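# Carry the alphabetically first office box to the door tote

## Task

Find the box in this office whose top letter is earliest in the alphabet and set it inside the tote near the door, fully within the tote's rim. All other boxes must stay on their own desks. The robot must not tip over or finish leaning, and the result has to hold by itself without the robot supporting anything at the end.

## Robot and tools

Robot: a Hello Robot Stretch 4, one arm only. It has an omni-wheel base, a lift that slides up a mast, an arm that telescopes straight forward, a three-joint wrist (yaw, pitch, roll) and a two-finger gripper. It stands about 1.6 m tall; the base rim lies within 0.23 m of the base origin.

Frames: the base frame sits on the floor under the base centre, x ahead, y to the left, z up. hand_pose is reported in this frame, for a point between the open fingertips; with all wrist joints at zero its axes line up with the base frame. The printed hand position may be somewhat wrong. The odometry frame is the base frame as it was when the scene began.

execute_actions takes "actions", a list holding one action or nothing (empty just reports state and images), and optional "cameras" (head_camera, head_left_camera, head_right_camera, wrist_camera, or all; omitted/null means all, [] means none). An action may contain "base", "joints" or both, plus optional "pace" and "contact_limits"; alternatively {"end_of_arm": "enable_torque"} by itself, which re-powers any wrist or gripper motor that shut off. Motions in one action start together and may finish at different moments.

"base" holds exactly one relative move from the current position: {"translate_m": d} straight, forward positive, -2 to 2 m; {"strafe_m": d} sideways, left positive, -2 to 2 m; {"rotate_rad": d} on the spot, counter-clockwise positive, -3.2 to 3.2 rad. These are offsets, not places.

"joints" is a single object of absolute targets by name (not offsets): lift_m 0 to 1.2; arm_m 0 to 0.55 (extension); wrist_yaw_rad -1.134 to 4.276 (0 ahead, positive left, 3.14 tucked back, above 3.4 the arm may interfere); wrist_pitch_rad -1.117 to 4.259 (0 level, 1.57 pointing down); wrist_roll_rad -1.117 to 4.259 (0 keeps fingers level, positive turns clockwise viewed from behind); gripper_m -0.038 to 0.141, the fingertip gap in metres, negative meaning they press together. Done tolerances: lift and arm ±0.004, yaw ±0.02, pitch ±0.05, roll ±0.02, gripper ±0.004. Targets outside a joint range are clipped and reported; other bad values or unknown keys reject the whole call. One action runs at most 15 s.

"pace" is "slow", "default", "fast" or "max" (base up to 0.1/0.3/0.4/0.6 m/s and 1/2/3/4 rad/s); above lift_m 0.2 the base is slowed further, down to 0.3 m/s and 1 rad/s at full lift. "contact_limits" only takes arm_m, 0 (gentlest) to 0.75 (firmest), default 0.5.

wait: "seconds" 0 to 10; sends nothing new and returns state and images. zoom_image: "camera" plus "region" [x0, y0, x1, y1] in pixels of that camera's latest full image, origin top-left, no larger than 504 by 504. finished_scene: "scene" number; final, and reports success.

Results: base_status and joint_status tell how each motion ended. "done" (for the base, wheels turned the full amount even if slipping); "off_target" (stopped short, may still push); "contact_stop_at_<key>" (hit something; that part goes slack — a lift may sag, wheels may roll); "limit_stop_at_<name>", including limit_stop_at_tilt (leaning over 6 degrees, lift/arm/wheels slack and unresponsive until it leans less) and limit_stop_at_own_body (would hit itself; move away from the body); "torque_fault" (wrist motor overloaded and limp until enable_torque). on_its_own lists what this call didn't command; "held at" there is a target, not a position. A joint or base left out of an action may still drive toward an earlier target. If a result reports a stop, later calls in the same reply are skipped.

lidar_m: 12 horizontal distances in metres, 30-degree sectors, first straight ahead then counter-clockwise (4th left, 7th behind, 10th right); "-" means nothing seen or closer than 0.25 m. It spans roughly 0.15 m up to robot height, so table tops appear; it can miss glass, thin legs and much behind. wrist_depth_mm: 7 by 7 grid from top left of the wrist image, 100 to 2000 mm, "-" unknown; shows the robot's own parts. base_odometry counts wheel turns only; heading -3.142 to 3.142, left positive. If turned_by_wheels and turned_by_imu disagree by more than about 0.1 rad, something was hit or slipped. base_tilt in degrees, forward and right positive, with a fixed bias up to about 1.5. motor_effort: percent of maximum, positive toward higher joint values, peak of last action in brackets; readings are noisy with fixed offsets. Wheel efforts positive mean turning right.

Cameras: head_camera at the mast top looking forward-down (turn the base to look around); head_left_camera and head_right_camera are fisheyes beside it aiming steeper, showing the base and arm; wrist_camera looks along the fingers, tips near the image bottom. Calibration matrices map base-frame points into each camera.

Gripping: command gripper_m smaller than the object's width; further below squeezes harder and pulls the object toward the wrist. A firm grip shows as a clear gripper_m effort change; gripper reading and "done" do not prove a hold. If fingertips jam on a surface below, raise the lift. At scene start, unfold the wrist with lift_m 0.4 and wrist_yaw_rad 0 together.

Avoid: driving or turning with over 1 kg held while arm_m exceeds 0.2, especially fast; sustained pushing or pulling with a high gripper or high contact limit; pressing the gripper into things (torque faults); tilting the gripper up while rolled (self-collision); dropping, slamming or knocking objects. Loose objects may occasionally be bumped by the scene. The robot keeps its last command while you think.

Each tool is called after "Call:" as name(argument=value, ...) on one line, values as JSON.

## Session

Call:
execute_actions(actions=[])

Scene clock: 0.00 s.
base_odometry: x=+0.000 y=+0.000 heading=+0.000 (m, m, rad; odometry frame)
turned_by_wheels: +0.000 (rad since the last result)
turned_by_imu: +0.000 (rad since the last result)
base_tilt: forward=-0.7 right=-0.5 (deg)
lidar_m: 1.29 1.23 1.05 0.72 0.69 0.70 0.99 1.62 1.13 1.01 0.97 1.01
base_status: not commanded
joint_positions: lift_m=+0.157 arm_m=+0.000 wrist_yaw_rad=+3.078 wrist_pitch_rad=+0.022 wrist_roll_rad=+0.006 gripper_m=+0.057
joint_status: not commanded
motor_effort: lift_m=+19 arm_m=+0 wrist_yaw_rad=-2 wrist_pitch_rad=-9 wrist_roll_rad=+1 gripper_m=-5 wheel_0=+0 wheel_1=+1 wheel_2=+0 (%)
hand_pose: x=-0.1114 y=+0.1057 z=+0.3294 quat_wxyz=(+0.032, -0.011, +0.003, +0.999) (m; base frame)
wrist_depth_mm: 116 135 1863 - 866 715 597 / - 137 1863 - 878 707 597 / 111 138 1921 - 878 715 609 / 135 187 1921 - 891 715 609 / 1430 1576 1808 1464 866 723 615 / 1098 1118 195 1025 197 723 621 / 759 723 759 - 768 683 609
pictures: head_camera, head_left_camera, head_right_camera, wrist_camera
camera_calibration (this result's frames):
wrist_camera: T_world_to_cam=[[0.0959279, 0.995382, -0.00344969, -0.0982209], [0.059211, -0.0091658, -0.998203, 0.381678], [-0.993626, 0.0955513, -0.0598168, 0.129089], [0, 0, 0, 1]] pos_world=[0.115089, 0.0889311, 0.388375]
Images, in order (width x height): head_camera 420x560, head_left_camera 420x672, head_right_camera 420x672, wrist_camera 616x392.

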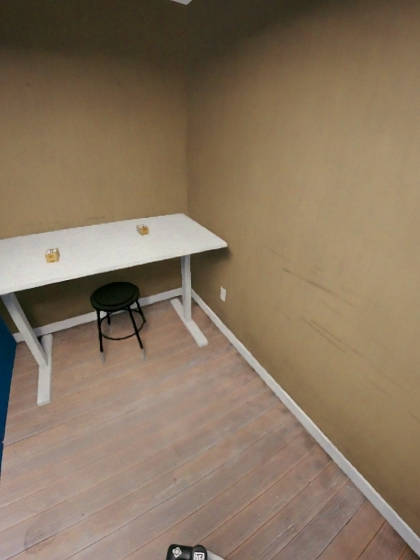

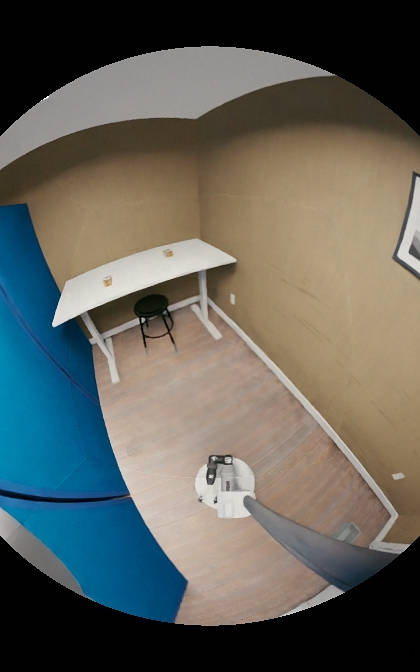

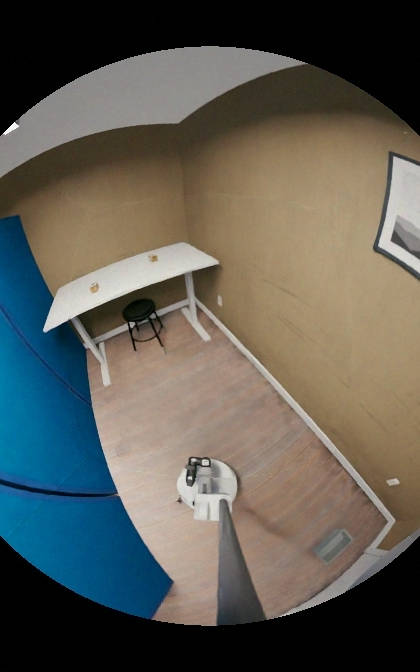

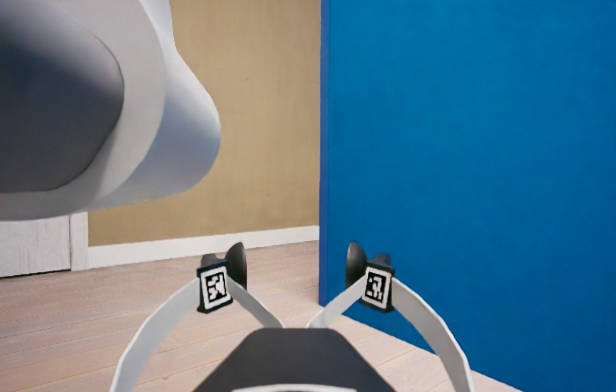

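Call:
execute_actions(actions=[{"base":{"rotate_rad":0.52},"pace":"fast"}], cameras=[])

Call:
execute_actions(actions=[{"base":{"translate_m":0.75},"pace":"fast"}], cameras=["head_camera"])

Call:
zoom_image(camera="head_camera", region=[110,250,360,380])

Scene clock: 1.50 s.
base_odometry: x=+0.000 y=+0.000 heading=+0.520 (m, m, rad; odometry frame)
turned_by_wheels: +0.520 (rad since the last result)
turned_by_imu: +0.522 (rad since the last result)
base_tilt: forward=-0.6 right=-0.5 (deg)
lidar_m: 1.24 1.06 0.76 0.70 0.73 1.00 1.62 1.10 1.02 0.96 1.00 1.29
base_status: done
joint_positions: lift_m=+0.157 arm_m=+0.000 wrist_yaw_rad=+3.078 wrist_pitch_rad=+0.022 wrist_roll_rad=+0.006 gripper_m=+0.057
joint_status: not commanded
motor_effort: lift_m=+19(19) arm_m=+0(0) wrist_yaw_rad=-1(1) wrist_pitch_rad=-8(6) wrist_roll_rad=+2(0) gripper_m=-4(2) wheel_0=+0(5) wheel_1=+1(8) wheel_2=+2(10) (%)
hand_pose: x=-0.1114 y=+0.1057 z=+0.3294 quat_wxyz=(+0.032, -0.011, +0.003, +0.999) (m; base frame)
wrist_depth_mm: 116 136 1661 1756 1863 1863 768 / - 137 1661 1756 1863 1863 759 / 111 138 1708 1808 1808 1921 768 / 135 187 1756 1756 1863 1863 768 / 1576 1661 1756 1808 1863 1983 778 / 1060 1098 194 1025 197 1118 768 / 750 715 768 - 778 732 723
pictures: none
No camera images: the call's "cameras" was empty. Leave "cameras" out to get every camera's image.

Scene clock: 4.67 s.
base_odometry: x=+0.651 y=+0.373 heading=+0.520 (m, m, rad; odometry frame)
turned_by_wheels: +0.000 (rad since the last result)
turned_by_imu: +0.000 (rad since the last result)
base_tilt: forward=-0.7 right=-0.5 (deg)
lidar_m: 0.48 0.51 0.70 0.72 0.76 1.02 1.85 1.39 0.99 0.93 0.68 0.52
base_status: done
joint_positions: lift_m=+0.157 arm_m=+0.000 wrist_yaw_rad=+3.078 wrist_pitch_rad=+0.022 wrist_roll_rad=+0.006 gripper_m=+0.057
joint_status: not commanded
motor_effort: lift_m=+19(19) arm_m=+0(0) wrist_yaw_rad=-2(1) wrist_pitch_rad=-9(4) wrist_roll_rad=+1(1) gripper_m=+0(1) wheel_0=+0(7) wheel_1=+0(9) wheel_2=+2(13) (%)
hand_pose: x=-0.1114 y=+0.1057 z=+0.3294 quat_wxyz=(+0.032, -0.011, +0.003, +0.999) (m; base frame)
wrist_depth_mm: 116 136 - - - 1078 798 / - 137 - - - 1078 798 / 111 138 - - - 1078 798 / 135 187 - - - 1118 809 / 1661 1863 1808 1983 1464 1098 809 / 1098 1098 193 1025 196 1025 809 / 750 723 768 - 778 741 750
pictures: head_camera
Images, in order (width x height): head_camera 420x560.

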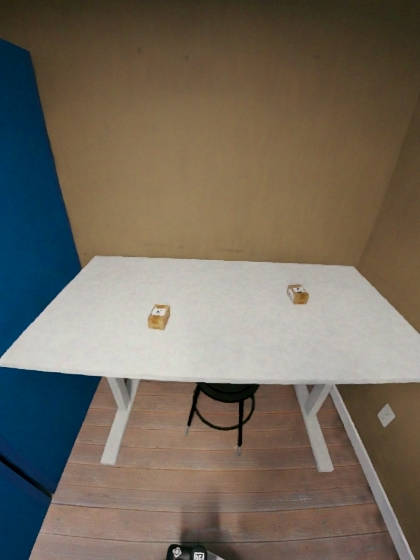

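Region (110, 250, 360, 380) of head_camera's 420x560 image, scaled by 2.016, with more detail than that image has; it fills the top 262 rows of this view, and the rest is white.

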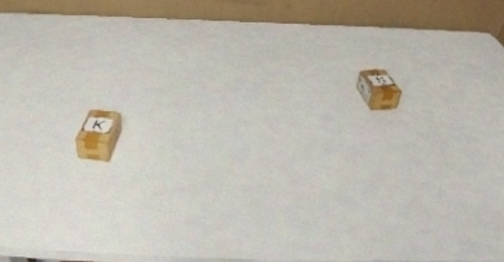

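Call:
zoom_image(camera="head_camera", region=[275,275,325,310])

Call:
execute_actions(actions=[{"base":{"translate_m":-1.9},"pace":"max"}], cameras=[])

Call:
execute_actions(actions=[{"base":{"strafe_m":2.0},"pace":"max"}], cameras=["head_left_camera"])

Call:
execute_actions(actions=[{"base":{"translate_m":1.85},"pace":"max"}], cameras=["head_camera","head_left_camera"])

Region (275, 275, 325, 310) of head_camera's 420x560 image, scaled by 10.080, with more detail than that image has; it fills the top 353 rows of this view, and the rest is white.

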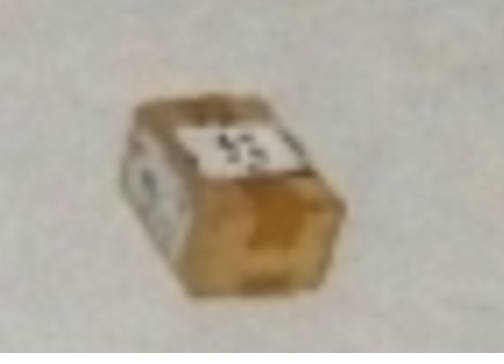

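Scene clock: 9.60 s.
base_odometry: x=-0.998 y=-0.571 heading=+0.520 (m, m, rad; odometry frame)
turned_by_wheels: +0.000 (rad since the last result)
turned_by_imu: +0.003 (rad since the last result)
base_tilt: forward=-0.7 right=-0.5 (deg)
lidar_m: 2.41 0.99 0.81 2.26 0.75 0.49 0.43 0.50 0.64 0.31 1.06 1.38
base_status: done
joint_positions: lift_m=+0.157 arm_m=+0.000 wrist_yaw_rad=+3.078 wrist_pitch_rad=+0.022 wrist_roll_rad=+0.006 gripper_m=+0.057
joint_status: not commanded
motor_effort: lift_m=+19(19) arm_m=+0(0) wrist_yaw_rad=-1(2) wrist_pitch_rad=-6(7) wrist_roll_rad=+1(0) gripper_m=-1(2) wheel_0=+1(7) wheel_1=+0(11) wheel_2=-1(15) (%)
hand_pose: x=-0.1114 y=+0.1057 z=+0.3294 quat_wxyz=(+0.032, -0.011, +0.003, +0.999) (m; base frame)
wrist_depth_mm: 116 136 585 597 647 676 699 / - 137 603 609 654 676 699 / 111 138 597 609 654 691 699 / 135 187 603 615 661 691 715 / 569 585 597 621 676 691 723 / 569 597 194 627 196 691 723 / 580 591 615 - 668 683 707
pictures: none
No camera images: the call's "cameras" was empty. Leave "cameras" out to get every camera's image.

Scene clock: 14.27 s.
base_odometry: x=-1.992 y=+1.164 heading=+0.520 (m, m, rad; odometry frame)
turned_by_wheels: +0.000 (rad since the last result)
turned_by_imu: +0.006 (rad since the last result)
base_tilt: forward=-0.7 right=-0.5 (deg)
lidar_m: 2.36 1.28 0.97 1.40 0.81 0.54 0.52 0.58 0.80 1.94 0.92 1.15
base_status: done
joint_positions: lift_m=+0.157 arm_m=+0.000 wrist_yaw_rad=+3.078 wrist_pitch_rad=+0.022 wrist_roll_rad=+0.006 gripper_m=+0.057
joint_status: not commanded
motor_effort: lift_m=+19(19) arm_m=+0(0) wrist_yaw_rad=-2(2) wrist_pitch_rad=-7(9) wrist_roll_rad=+1(1) gripper_m=-3(3) wheel_0=+2(13) wheel_1=-3(17) wheel_2=+1(0) (%)
hand_pose: x=-0.1114 y=+0.1057 z=+0.3294 quat_wxyz=(+0.032, -0.011, +0.003, +0.999) (m; base frame)
wrist_depth_mm: 116 136 668 699 723 723 759 / - 137 676 699 715 750 778 / 111 138 676 699 723 750 768 / 135 187 683 699 732 759 768 / 647 668 683 707 732 750 788 / 654 676 193 707 196 768 788 / 647 661 683 - 732 732 768
pictures: head_left_camera
Images, in order (width x height): head_left_camera 420x672.

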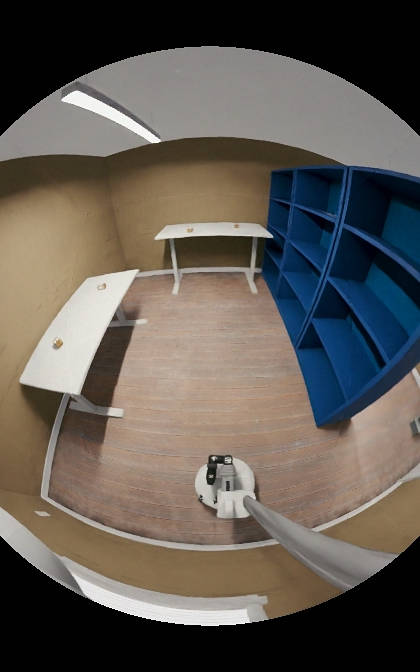

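Scene clock: 18.90 s.
base_odometry: x=-0.387 y=+2.084 heading=+0.520 (m, m, rad; odometry frame)
turned_by_wheels: +0.000 (rad since the last result)
turned_by_imu: +0.000 (rad since the last result)
base_tilt: forward=-0.6 right=-0.5 (deg)
lidar_m: 0.48 0.52 0.71 0.95 0.96 1.32 2.43 1.18 0.84 0.78 0.79 0.54
base_status: done
joint_positions: lift_m=+0.157 arm_m=+0.000 wrist_yaw_rad=+3.078 wrist_pitch_rad=+0.022 wrist_roll_rad=+0.006 gripper_m=+0.057
joint_status: not commanded
motor_effort: lift_m=+18(19) arm_m=+0(0) wrist_yaw_rad=-1(1) wrist_pitch_rad=-6(7) wrist_roll_rad=+1(2) gripper_m=-4(1) wheel_0=+0(10) wheel_1=+0(10) wheel_2=+3(16) (%)
hand_pose: x=-0.1114 y=+0.1057 z=+0.3294 quat_wxyz=(+0.032, -0.011, +0.003, +0.999) (m; base frame)
wrist_depth_mm: 116 136 - - - - - / - 137 - - - - 1255 / 111 138 - - - - 1863 / 135 187 - - - - 1756 / 1430 1863 1921 1921 1983 1983 1576 / 1078 1098 194 1025 197 1118 1118 / 750 715 768 - 768 732 768
pictures: head_camera, head_left_camera
Images, in order (width x height): head_camera 420x560, head_left_camera 420x672.

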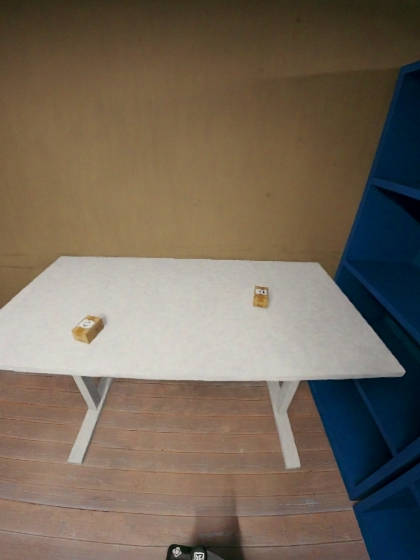

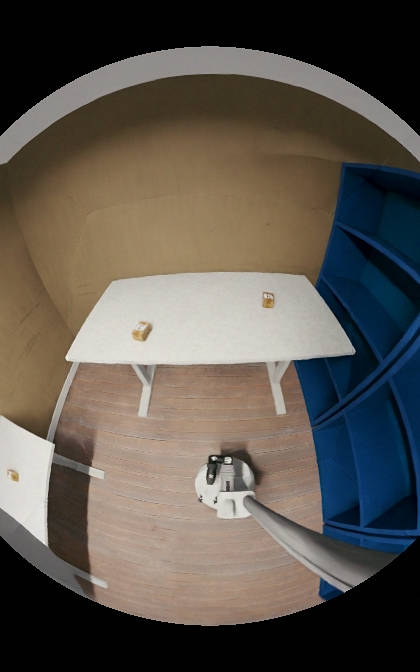

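Call:
zoom_image(camera="head_camera", region=[60,275,290,350])

Call:
execute_actions(actions=[{"base":{"rotate_rad":2.3},"joints":{"lift_m":1.15},"pace":"fast"}], cameras=[])

Call:
execute_actions(actions=[{"base":{"translate_m":0.6},"joints":{"wrist_yaw_rad":-0.4,"wrist_pitch_rad":0.7,"gripper_m":0.13,"arm_m":0.2}}], cameras=["head_camera","wrist_camera"])

Region (60, 275, 290, 350) of head_camera's 420x560 image, scaled by 2.191, with more detail than that image has; it fills the top 164 rows of this view, and the rest is white.

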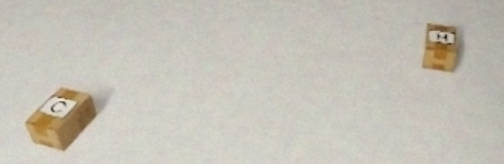

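Scene clock: 22.83 s.
base_odometry: x=-0.387 y=+2.084 heading=+2.820 (m, m, rad; odometry frame)
turned_by_wheels: +2.300 (rad since the last result)
turned_by_imu: +2.305 (rad since the last result)
base_tilt: forward=-0.7 right=-0.6 (deg)
lidar_m: 1.07 2.40 2.38 0.94 0.79 0.74 0.63 0.51 0.50 0.56 0.93 0.96
base_status: done
joint_positions: lift_m=+1.150 arm_m=+0.000 wrist_yaw_rad=+3.078 wrist_pitch_rad=+0.022 wrist_roll_rad=+0.006 gripper_m=+0.057
joint_status: all done
motor_effort: lift_m=+21(22) arm_m=+0(0) wrist_yaw_rad=-1(1) wrist_pitch_rad=-9(8) wrist_roll_rad=+1(0) gripper_m=-3(2) wheel_0=+0(8) wheel_1=+1(7) wheel_2=-2(12) (%)
hand_pose: x=-0.1113 y=+0.1057 z=+1.3217 quat_wxyz=(+0.032, -0.011, +0.003, +0.999) (m; base frame)
wrist_depth_mm: 116 135 1366 1042 1060 1118 1025 / - 137 1661 1499 1182 1138 1042 / 111 138 1118 1060 1098 1118 1025 / 135 187 1708 1499 1205 1182 1025 / 1182 1464 1661 1499 1255 1160 1025 / 1182 1229 193 1008 197 1098 1025 / 809 798 891 - 1078 778 778
pictures: none
No camera images: the call's "cameras" was empty. Leave "cameras" out to get every camera's image.

Scene clock: 26.30 s.
base_odometry: x=-0.956 y=+2.273 heading=+2.821 (m, m, rad; odometry frame)
turned_by_wheels: +0.000 (rad since the last result)
turned_by_imu: +0.000 (rad since the last result)
base_tilt: forward=-0.6 right=-0.5 (deg)
lidar_m: 0.54 0.89 2.00 1.49 1.25 1.22 1.40 0.92 0.89 0.64 0.49 0.49
base_status: done
joint_positions: lift_m=+1.150 arm_m=+0.199 wrist_yaw_rad=-0.400 wrist_pitch_rad=+0.702 wrist_roll_rad=+0.006 gripper_m=+0.130
joint_status: all done
motor_effort: lift_m=+20(21) arm_m=+7(9) wrist_yaw_rad=-3(8) wrist_pitch_rad=-4(4) wrist_roll_rad=+1(0) gripper_m=+1(1) wheel_0=+2(7) wheel_1=+3(5) wheel_2=+0(11) (%)
hand_pose: x=+0.5386 y=-0.1662 z=+1.1418 quat_wxyz=(+0.920, +0.071, +0.336, -0.187) (m; base frame)
wrist_depth_mm: 1138 1060 991 917 854 820 750 / 1281 1205 1098 1008 946 891 831 / 1499 1060 1078 1060 1025 960 891 / 878 854 891 904 917 917 946 / 759 759 768 778 778 788 788 / 668 634 640 668 654 668 676 / 603 585 603 - 609 609 609
pictures: head_camera, wrist_camera
camera_calibration (this result's frames):
wrist_camera: T_world_to_cam=[[-0.413785, -0.910206, 0.0175201, 0.0467191], [-0.618827, 0.267103, -0.738721, 1.26657], [0.667709, -0.316514, -0.673783, 0.58719], [0, 0, 0, 1]] pos_world=[0.411046, -0.109926, 1.33046]
Images, in order (width x height): head_camera 420x560, wrist_camera 616x392.

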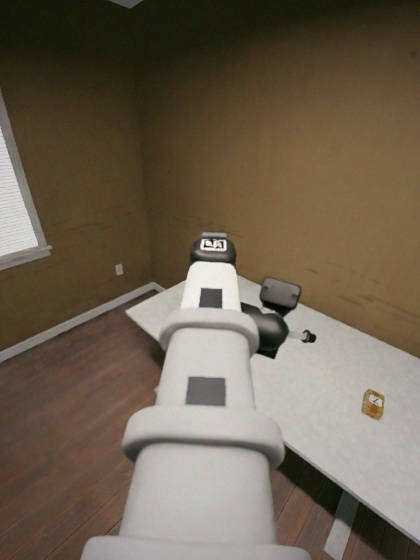

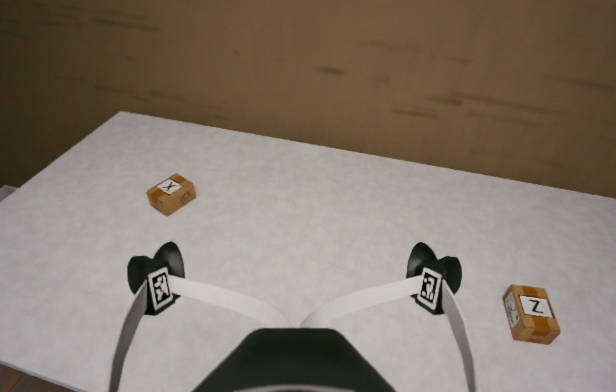

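Call:
execute_actions(actions=[{"base":{"rotate_rad":-2.22},"joints":{"wrist_yaw_rad":0}}], cameras=[])

Call:
execute_actions(actions=[{"base":{"translate_m":0.3}}], cameras=["wrist_camera"])

Scene clock: 29.73 s.
base_odometry: x=-0.956 y=+2.273 heading=+0.601 (m, m, rad; odometry frame)
turned_by_wheels: -2.220 (rad since the last result)
turned_by_imu: -2.224 (rad since the last result)
base_tilt: forward=-0.6 right=-0.5 (deg)
lidar_m: 0.88 0.94 0.51 0.49 0.54 0.77 2.04 2.17 1.29 1.25 1.24 0.94
base_status: done
joint_positions: lift_m=+1.150 arm_m=+0.199 wrist_yaw_rad=+0.000 wrist_pitch_rad=+0.702 wrist_roll_rad=+0.006 gripper_m=+0.130
joint_status: all done
motor_effort: lift_m=+20(20) arm_m=+7(7) wrist_yaw_rad=-1(5) wrist_pitch_rad=-5(6) wrist_roll_rad=+1(2) gripper_m=+1(1) wheel_0=+2(7) wheel_1=+1(7) wheel_2=+2(6) (%)
hand_pose: x=+0.5900 y=-0.0874 z=+1.1418 quat_wxyz=(+0.939, +0.003, +0.344, -0.001) (m; base frame)
wrist_depth_mm: 1205 1138 1098 1138 1138 1138 1160 / 1308 854 854 854 866 866 842 / 1464 676 683 654 683 699 715 / 1661 1708 1078 1708 1661 627 621 / 1661 1661 1618 1661 1708 1708 1464 / 1397 1366 1397 1430 1397 1464 1464 / 1281 1281 1308 - 1308 1308 1308
pictures: none
No camera images: the call's "cameras" was empty. Leave "cameras" out to get every camera's image.

Scene clock: 32.20 s.
base_odometry: x=-0.709 y=+2.443 heading=+0.602 (m, m, rad; odometry frame)
turned_by_wheels: +0.000 (rad since the last result)
turned_by_imu: +0.000 (rad since the last result)
base_tilt: forward=-0.7 right=-0.5 (deg)
lidar_m: 0.58 0.63 0.49 0.47 0.52 0.75 2.33 1.76 1.32 1.27 0.85 0.61
base_status: done
joint_positions: lift_m=+1.150 arm_m=+0.199 wrist_yaw_rad=+0.000 wrist_pitch_rad=+0.702 wrist_roll_rad=+0.006 gripper_m=+0.130
joint_status: not commanded
motor_effort: lift_m=+21(20) arm_m=+6(7) wrist_yaw_rad=-1(1) wrist_pitch_rad=-7(4) wrist_roll_rad=+2(1) gripper_m=+0(0) wheel_0=+3(6) wheel_1=+3(8) wheel_2=+0(11) (%)
hand_pose: x=+0.5900 y=-0.0874 z=+1.1418 quat_wxyz=(+0.939, +0.003, +0.344, -0.001) (m; base frame)
wrist_depth_mm: 917 904 917 904 904 891 891 / 1042 878 842 842 854 866 891 / 1118 668 683 676 691 691 707 / 554 554 569 569 569 574 580 / 480 477 480 449 484 492 500 / 415 399 404 413 410 418 433 / 387 382 382 - 387 389 394
pictures: wrist_camera
camera_calibration (this result's frames):
wrist_camera: T_world_to_cam=[[-0.0272572, -0.999475, 0.0175221, -0.0961777], [-0.67404, 0.00543211, -0.738675, 1.28695], [0.738192, -0.0319448, -0.673834, 0.561161], [0, 0, 0, 1]] pos_world=[0.450592, -0.0851919, 1.33046]
Images, in order (width x height): wrist_camera 616x392.

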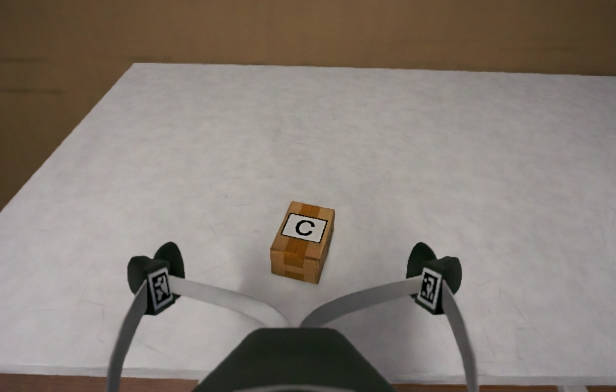

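Call:
execute_actions(actions=[{"joints":{"arm_m":0.37,"lift_m":1.07}}], cameras=[])

Call:
execute_actions(actions=[{"joints":{"lift_m":0.985}}], cameras=[])

Call:
execute_actions(actions=[{"joints":{"gripper_m":0.02}}], cameras=[])

Call:
execute_actions(actions=[{"base":{"translate_m":-1.8},"joints":{"lift_m":1.05},"pace":"fast"}], cameras=["wrist_camera"])

Call:
execute_actions(actions=[{"base":{"rotate_rad":-1.62},"joints":{"lift_m":0.4,"arm_m":0.2,"wrist_pitch_rad":1.3}}], cameras=[])

Call:
execute_actions(actions=[{"base":{"translate_m":2.0},"joints":{"arm_m":0.4},"pace":"fast"}], cameras=["head_camera","wrist_camera"])

Scene clock: 34.10 s.
base_odometry: x=-0.709 y=+2.443 heading=+0.602 (m, m, rad; odometry frame)
turned_by_wheels: +0.000 (rad since the last result)
turned_by_imu: +0.000 (rad since the last result)
base_tilt: forward=-0.7 right=-0.6 (deg)
lidar_m: 0.58 0.63 0.47 0.46 0.53 0.74 2.32 1.73 1.31 1.24 0.83 0.63
base_status: not commanded
joint_positions: lift_m=+1.070 arm_m=+0.369 wrist_yaw_rad=+0.000 wrist_pitch_rad=+0.702 wrist_roll_rad=+0.006 gripper_m=+0.130
joint_status: all done
motor_effort: lift_m=+16(20) arm_m=+7(8) wrist_yaw_rad=-2(1) wrist_pitch_rad=-4(5) wrist_roll_rad=+1(2) gripper_m=+0(1) wheel_0=+2(2) wheel_1=+3(3) wheel_2=+0(0) (%)
hand_pose: x=+0.7599 y=-0.0874 z=+1.0621 quat_wxyz=(+0.939, +0.003, +0.344, -0.001) (m; base frame)
wrist_depth_mm: 750 759 741 750 750 723 732 / 820 661 676 676 683 691 707 / 530 530 539 539 549 554 554 / 439 439 449 452 452 462 462 / 375 377 384 384 384 389 394 / 330 317 317 273 322 332 342 / 293 291 297 - 300 300 303
pictures: none
No camera images: the call's "cameras" was empty. Leave "cameras" out to get every camera's image.

Scene clock: 35.43 s.
base_odometry: x=-0.709 y=+2.443 heading=+0.602 (m, m, rad; odometry frame)
turned_by_wheels: +0.000 (rad since the last result)
turned_by_imu: +0.000 (rad since the last result)
base_tilt: forward=-0.6 right=-0.5 (deg)
lidar_m: 0.58 0.62 0.49 0.47 0.52 0.75 2.33 1.73 1.30 1.24 0.81 0.61
base_status: not commanded
joint_positions: lift_m=+0.985 arm_m=+0.369 wrist_yaw_rad=+0.000 wrist_pitch_rad=+0.702 wrist_roll_rad=+0.006 gripper_m=+0.130
joint_status: all done
motor_effort: lift_m=+16(16) arm_m=+7(7) wrist_yaw_rad=-1(2) wrist_pitch_rad=-5(6) wrist_roll_rad=+3(2) gripper_m=+0(1) wheel_0=+2(2) wheel_1=+3(3) wheel_2=+0(0) (%)
hand_pose: x=+0.7599 y=-0.0874 z=+0.9771 quat_wxyz=(+0.939, +0.003, +0.344, -0.001) (m; base frame)
wrist_depth_mm: 715 640 640 647 668 676 699 / 473 480 480 480 492 500 512 / 379 382 387 387 392 394 399 / 315 319 322 322 324 330 332 / 271 274 274 213 271 281 283 / 236 229 211 182 232 239 245 / 211 210 213 - 216 216 217
pictures: none
No camera images: the call's "cameras" was empty. Leave "cameras" out to get every camera's image.

Scene clock: 37.43 s.
base_odometry: x=-0.709 y=+2.443 heading=+0.602 (m, m, rad; odometry frame)
turned_by_wheels: +0.000 (rad since the last result)
turned_by_imu: +0.000 (rad since the last result)
base_tilt: forward=-0.7 right=-0.5 (deg)
lidar_m: 0.59 0.63 0.51 0.48 0.52 0.73 2.33 1.74 1.31 1.25 0.81 0.60
base_status: not commanded
joint_positions: lift_m=+0.985 arm_m=+0.369 wrist_yaw_rad=+0.000 wrist_pitch_rad=+0.702 wrist_roll_rad=+0.006 gripper_m=+0.020
joint_status: all done
motor_effort: lift_m=+16(16) arm_m=+7(7) wrist_yaw_rad=-2(2) wrist_pitch_rad=-8(7) wrist_roll_rad=+2(2) gripper_m=-17(16) wheel_0=+2(2) wheel_1=+3(3) wheel_2=+0(1) (%)
hand_pose: x=+0.7598 y=-0.0874 z=+0.9770 quat_wxyz=(+0.939, +0.003, +0.344, -0.001) (m; base frame)
wrist_depth_mm: 723 627 647 661 668 676 699 / 473 477 480 484 492 500 504 / 379 379 384 389 394 397 394 / 315 319 320 324 325 327 329 / 272 272 267 204 279 279 281 / 236 229 182 177 194 244 245 / 211 211 212 - 216 212 217
pictures: none
No camera images: the call's "cameras" was empty. Leave "cameras" out to get every camera's image.

Scene clock: 43.87 s.
base_odometry: x=-2.193 y=+1.425 heading=+0.602 (m, m, rad; odometry frame)
turned_by_wheels: +0.000 (rad since the last result)
turned_by_imu: +0.003 (rad since the last result)
base_tilt: forward=-0.6 right=-0.6 (deg)
lidar_m: 1.95 0.77 0.71 1.34 0.69 0.49 0.46 0.54 0.83 1.34 1.23 1.73
base_status: done
joint_positions: lift_m=+1.050 arm_m=+0.369 wrist_yaw_rad=+0.000 wrist_pitch_rad=+0.703 wrist_roll_rad=+0.006 gripper_m=+0.020
joint_status: all done
motor_effort: lift_m=+21(22) arm_m=+7(7) wrist_yaw_rad=-1(1) wrist_pitch_rad=-7(7) wrist_roll_rad=+1(2) gripper_m=-17(17) wheel_0=-1(11) wheel_1=-1(6) wheel_2=+2(11) (%)
hand_pose: x=+0.7598 y=-0.0874 z=+1.0416 quat_wxyz=(+0.939, +0.003, +0.344, -0.001) (m; base frame)
wrist_depth_mm: 1808 - - - - - 1863 / 1098 - - - - - 1661 / 976 - - - - - 1863 / 1708 1756 1808 1808 1756 1808 1756 / 1499 1537 1537 205 1576 1576 1537 / 1308 1255 181 177 193 1366 1397 / 1160 1182 1205 - 1229 1182 1205
pictures: wrist_camera
camera_calibration (this result's frames):
wrist_camera: T_world_to_cam=[[-0.0270896, -0.999479, 0.0175458, -0.0899118], [-0.67468, 0.00532918, -0.738091, 1.32725], [0.737613, -0.0318324, -0.674473, 0.36939], [0, 0, 0, 1]] pos_world=[0.620567, -0.0851795, 1.23035]
Images, in order (width x height): wrist_camera 616x392.

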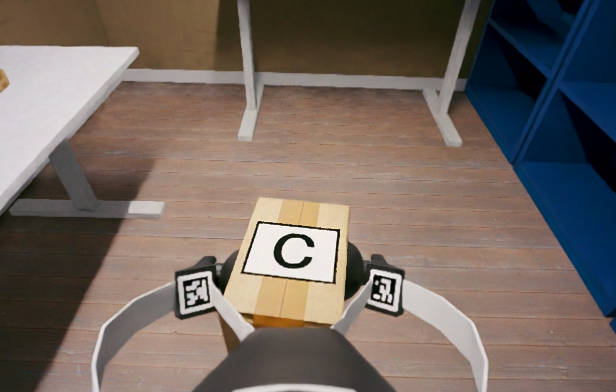

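Scene clock: 47.30 s.
base_odometry: x=-2.193 y=+1.425 heading=-1.018 (m, m, rad; odometry frame)
turned_by_wheels: -1.620 (rad since the last result)
turned_by_imu: -1.623 (rad since the last result)
base_tilt: forward=-0.6 right=-0.5 (deg)
lidar_m: 1.99 1.24 1.64 2.40 0.80 0.70 1.35 0.75 0.52 0.47 0.50 0.74
base_status: done
joint_positions: lift_m=+0.400 arm_m=+0.201 wrist_yaw_rad=+0.000 wrist_pitch_rad=+1.301 wrist_roll_rad=+0.006 gripper_m=+0.020
joint_status: all done
motor_effort: lift_m=+17(19) arm_m=-7(8) wrist_yaw_rad=-2(3) wrist_pitch_rad=-1(4) wrist_roll_rad=+1(1) gripper_m=-16(18) wheel_0=+2(8) wheel_1=+1(7) wheel_2=+2(8) (%)
hand_pose: x=+0.4491 y=-0.0874 z=+0.3003 quat_wxyz=(+0.796, +0.002, +0.606, -0.002) (m; base frame)
wrist_depth_mm: 597 603 615 615 609 615 585 / 574 580 580 597 591 591 585 / 554 559 564 564 569 569 569 / 539 539 544 544 549 554 559 / 521 521 517 204 530 535 535 / 504 500 181 177 193 517 521 / 484 484 488 - 496 492 504
pictures: none
No camera images: the call's "cameras" was empty. Leave "cameras" out to get every camera's image.

Scene clock: 53.57 s.
base_odometry: x=-1.143 y=-0.277 heading=-1.018 (m, m, rad; odometry frame)
turned_by_wheels: +0.000 (rad since the last result)
turned_by_imu: -0.001 (rad since the last result)
base_tilt: forward=-0.7 right=-0.5 (deg)
lidar_m: 0.63 1.38 1.86 1.50 0.53 0.61 2.22 0.73 0.51 0.48 0.49 0.70
base_status: done
joint_positions: lift_m=+0.400 arm_m=+0.399 wrist_yaw_rad=+0.000 wrist_pitch_rad=+1.301 wrist_roll_rad=+0.006 gripper_m=+0.020
joint_status: all done
motor_effort: lift_m=+17(17) arm_m=+7(9) wrist_yaw_rad=-1(0) wrist_pitch_rad=-1(4) wrist_roll_rad=+0(2) gripper_m=-17(21) wheel_0=-1(2) wheel_1=+0(9) wheel_2=+3(13) (%)
hand_pose: x=+0.6466 y=-0.0874 z=+0.3003 quat_wxyz=(+0.796, +0.002, +0.606, -0.002) (m; base frame)
wrist_depth_mm: 603 609 603 609 615 621 530 / 574 569 530 585 591 603 544 / 549 549 559 564 569 574 544 / 539 504 535 549 549 559 544 / 521 504 517 204 535 535 530 / 496 397 181 177 193 517 512 / 480 484 488 - 500 492 504
pictures: head_camera, wrist_camera
camera_calibration (this result's frames):
wrist_camera: T_world_to_cam=[[-0.0124002, -0.999479, 0.0297842, -0.0931467], [-0.973189, 0.00522169, -0.229946, 0.744116], [0.22967, -0.031837, -0.972748, 0.370952], [0, 0, 0, 1]] pos_world=[0.637814, -0.0851738, 0.534723]
Images, in order (width x height): head_camera 420x560, wrist_camera 616x392.

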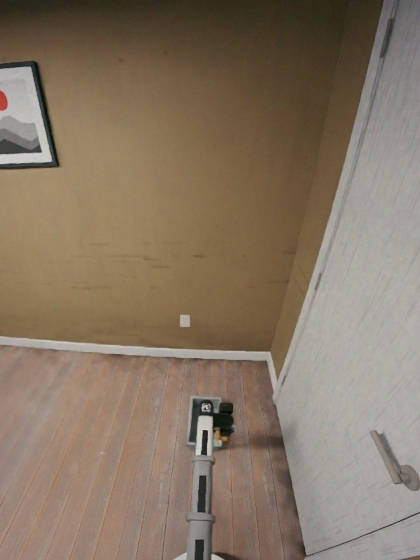

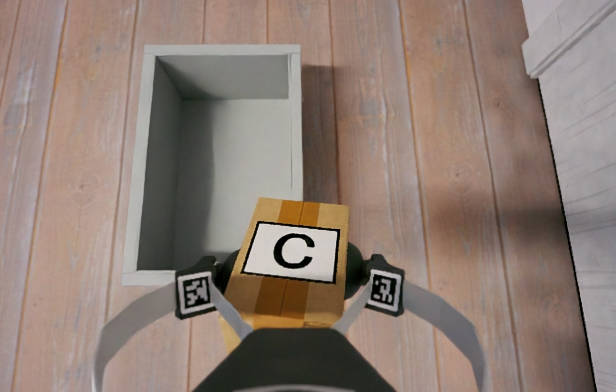

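Call:
execute_actions(actions=[{"base":{"strafe_m":0.09},"joints":{"arm_m":0.51}}], cameras=[])

Call:
execute_actions(actions=[{"joints":{"lift_m":0.17}}], cameras=[])

Call:
execute_actions(actions=[{"joints":{"gripper_m":0.085}}], cameras=[])

Call:
execute_actions(actions=[{"joints":{"lift_m":0.4}}], cameras=["wrist_camera"])

Call:
finished_scene(scene=2)

Scene clock: 55.23 s.
base_odometry: x=-1.066 y=-0.230 heading=-1.018 (m, m, rad; odometry frame)
turned_by_wheels: +0.000 (rad since the last result)
turned_by_imu: +0.000 (rad since the last result)
base_tilt: forward=-0.6 right=-0.5 (deg)
lidar_m: 0.63 1.38 1.89 1.51 0.52 0.50 2.50 0.85 0.62 0.57 0.54 0.81
base_status: done
joint_positions: lift_m=+0.400 arm_m=+0.509 wrist_yaw_rad=+0.000 wrist_pitch_rad=+1.301 wrist_roll_rad=+0.006 gripper_m=+0.020
joint_status: all done
motor_effort: lift_m=+17(17) arm_m=+7(7) wrist_yaw_rad=-2(2) wrist_pitch_rad=-4(4) wrist_roll_rad=+2(1) gripper_m=-17(17) wheel_0=-1(7) wheel_1=+0(9) wheel_2=+0(1) (%)
hand_pose: x=+0.7566 y=-0.0874 z=+0.3003 quat_wxyz=(+0.796, +0.002, +0.606, -0.002) (m; base frame)
wrist_depth_mm: 603 609 609 615 621 621 621 / 580 580 591 585 591 597 603 / 559 559 554 496 580 564 574 / 535 539 535 544 544 554 554 / 517 517 410 204 525 535 535 / 496 496 181 178 193 517 517 / 484 484 480 - 492 496 496
pictures: none
No camera images: the call's "cameras" was empty. Leave "cameras" out to get every camera's image.

Scene clock: 57.27 s.
base_odometry: x=-1.066 y=-0.230 heading=-1.018 (m, m, rad; odometry frame)
turned_by_wheels: +0.000 (rad since the last result)
turned_by_imu: +0.000 (rad since the last result)
base_tilt: forward=-0.6 right=-0.5 (deg)
lidar_m: 0.84 1.37 1.91 1.50 0.53 0.51 2.48 0.88 0.59 0.57 0.55 0.80
base_status: not commanded
joint_positions: lift_m=+0.170 arm_m=+0.509 wrist_yaw_rad=+0.000 wrist_pitch_rad=+1.301 wrist_roll_rad=+0.006 gripper_m=+0.020
joint_status: all done
motor_effort: lift_m=+16(17) arm_m=+7(7) wrist_yaw_rad=-1(2) wrist_pitch_rad=-2(4) wrist_roll_rad=+1(2) gripper_m=-16(17) wheel_0=-1(2) wheel_1=+0(0) wheel_2=+0(0) (%)
hand_pose: x=+0.7565 y=-0.0874 z=+0.0703 quat_wxyz=(+0.796, +0.002, +0.606, -0.002) (m; base frame)
wrist_depth_mm: 342 229 255 257 247 353 359 / 329 229 312 327 296 340 343 / 319 209 317 319 300 324 329 / 306 207 304 309 303 312 319 / 296 190 274 204 242 200 306 / 285 174 181 177 193 180 296 / 276 188 274 - 273 186 286
pictures: none
No camera images: the call's "cameras" was empty. Leave "cameras" out to get every camera's image.

Scene clock: 58.73 s.
base_odometry: x=-1.066 y=-0.230 heading=-1.018 (m, m, rad; odometry frame)
turned_by_wheels: +0.000 (rad since the last result)
turned_by_imu: +0.000 (rad since the last result)
base_tilt: forward=-0.7 right=-0.5 (deg)
lidar_m: 0.69 1.37 1.88 1.51 0.48 0.49 2.49 0.84 0.62 0.57 0.56 0.81
base_status: not commanded
joint_positions: lift_m=+0.170 arm_m=+0.509 wrist_yaw_rad=+0.000 wrist_pitch_rad=+1.301 wrist_roll_rad=+0.006 gripper_m=+0.085
joint_status: all done
motor_effort: lift_m=+16(17) arm_m=+7(7) wrist_yaw_rad=-2(1) wrist_pitch_rad=+0(2) wrist_roll_rad=+1(2) gripper_m=-1(17) wheel_0=-1(1) wheel_1=+0(0) wheel_2=+0(1) (%)
hand_pose: x=+0.7565 y=-0.0874 z=+0.0703 quat_wxyz=(+0.796, +0.002, +0.606, -0.002) (m; base frame)
wrist_depth_mm: 342 229 254 256 247 355 357 / 329 229 315 327 297 340 343 / 317 208 317 322 298 325 329 / 306 208 306 310 301 312 319 / 297 191 296 249 242 200 307 / 286 176 272 240 220 185 296 / 273 170 274 - 271 174 286
pictures: none
No camera images: the call's "cameras" was empty. Leave "cameras" out to get every camera's image.

Scene clock: 60.77 s.
base_odometry: x=-1.066 y=-0.230 heading=-1.018 (m, m, rad; odometry frame)
turned_by_wheels: +0.000 (rad since the last result)
turned_by_imu: +0.000 (rad since the last result)
base_tilt: forward=-0.6 right=-0.5 (deg)
lidar_m: 0.63 1.38 1.88 1.51 0.53 0.49 2.52 0.88 0.60 0.56 0.56 0.79
base_status: not commanded
joint_positions: lift_m=+0.400 arm_m=+0.509 wrist_yaw_rad=+0.000 wrist_pitch_rad=+1.301 wrist_roll_rad=+0.006 gripper_m=+0.085
joint_status: all done
motor_effort: lift_m=+21(22) arm_m=+7(7) wrist_yaw_rad=-2(1) wrist_pitch_rad=-3(3) wrist_roll_rad=+1(2) gripper_m=+0(0) wheel_0=-1(2) wheel_1=+0(0) wheel_2=+0(1) (%)
hand_pose: x=+0.7565 y=-0.0874 z=+0.3000 quat_wxyz=(+0.796, +0.002, +0.606, -0.002) (m; base frame)
wrist_depth_mm: 591 609 609 609 621 627 615 / 574 585 585 591 591 597 603 / 554 564 549 492 569 569 580 / 539 544 539 539 544 554 564 / 512 517 488 525 521 530 539 / 500 500 392 459 389 517 521 / 484 484 480 - 492 496 496
pictures: wrist_camera
camera_calibration (this result's frames):
wrist_camera: T_world_to_cam=[[-0.0124651, -0.999479, 0.0297842, -0.0917291], [-0.973191, 0.00528516, -0.229938, 0.851051], [0.229661, -0.0318519, -0.972749, 0.345382], [0, 0, 0, 1]] pos_world=[0.747771, -0.0851782, 0.534391]
Images, in order (width x height): wrist_camera 616x392.

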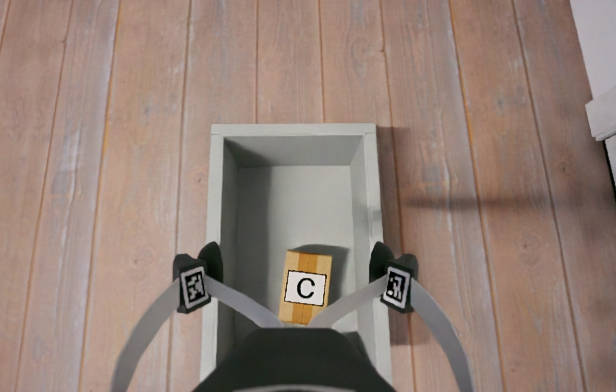

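The scene is finished: the task was done.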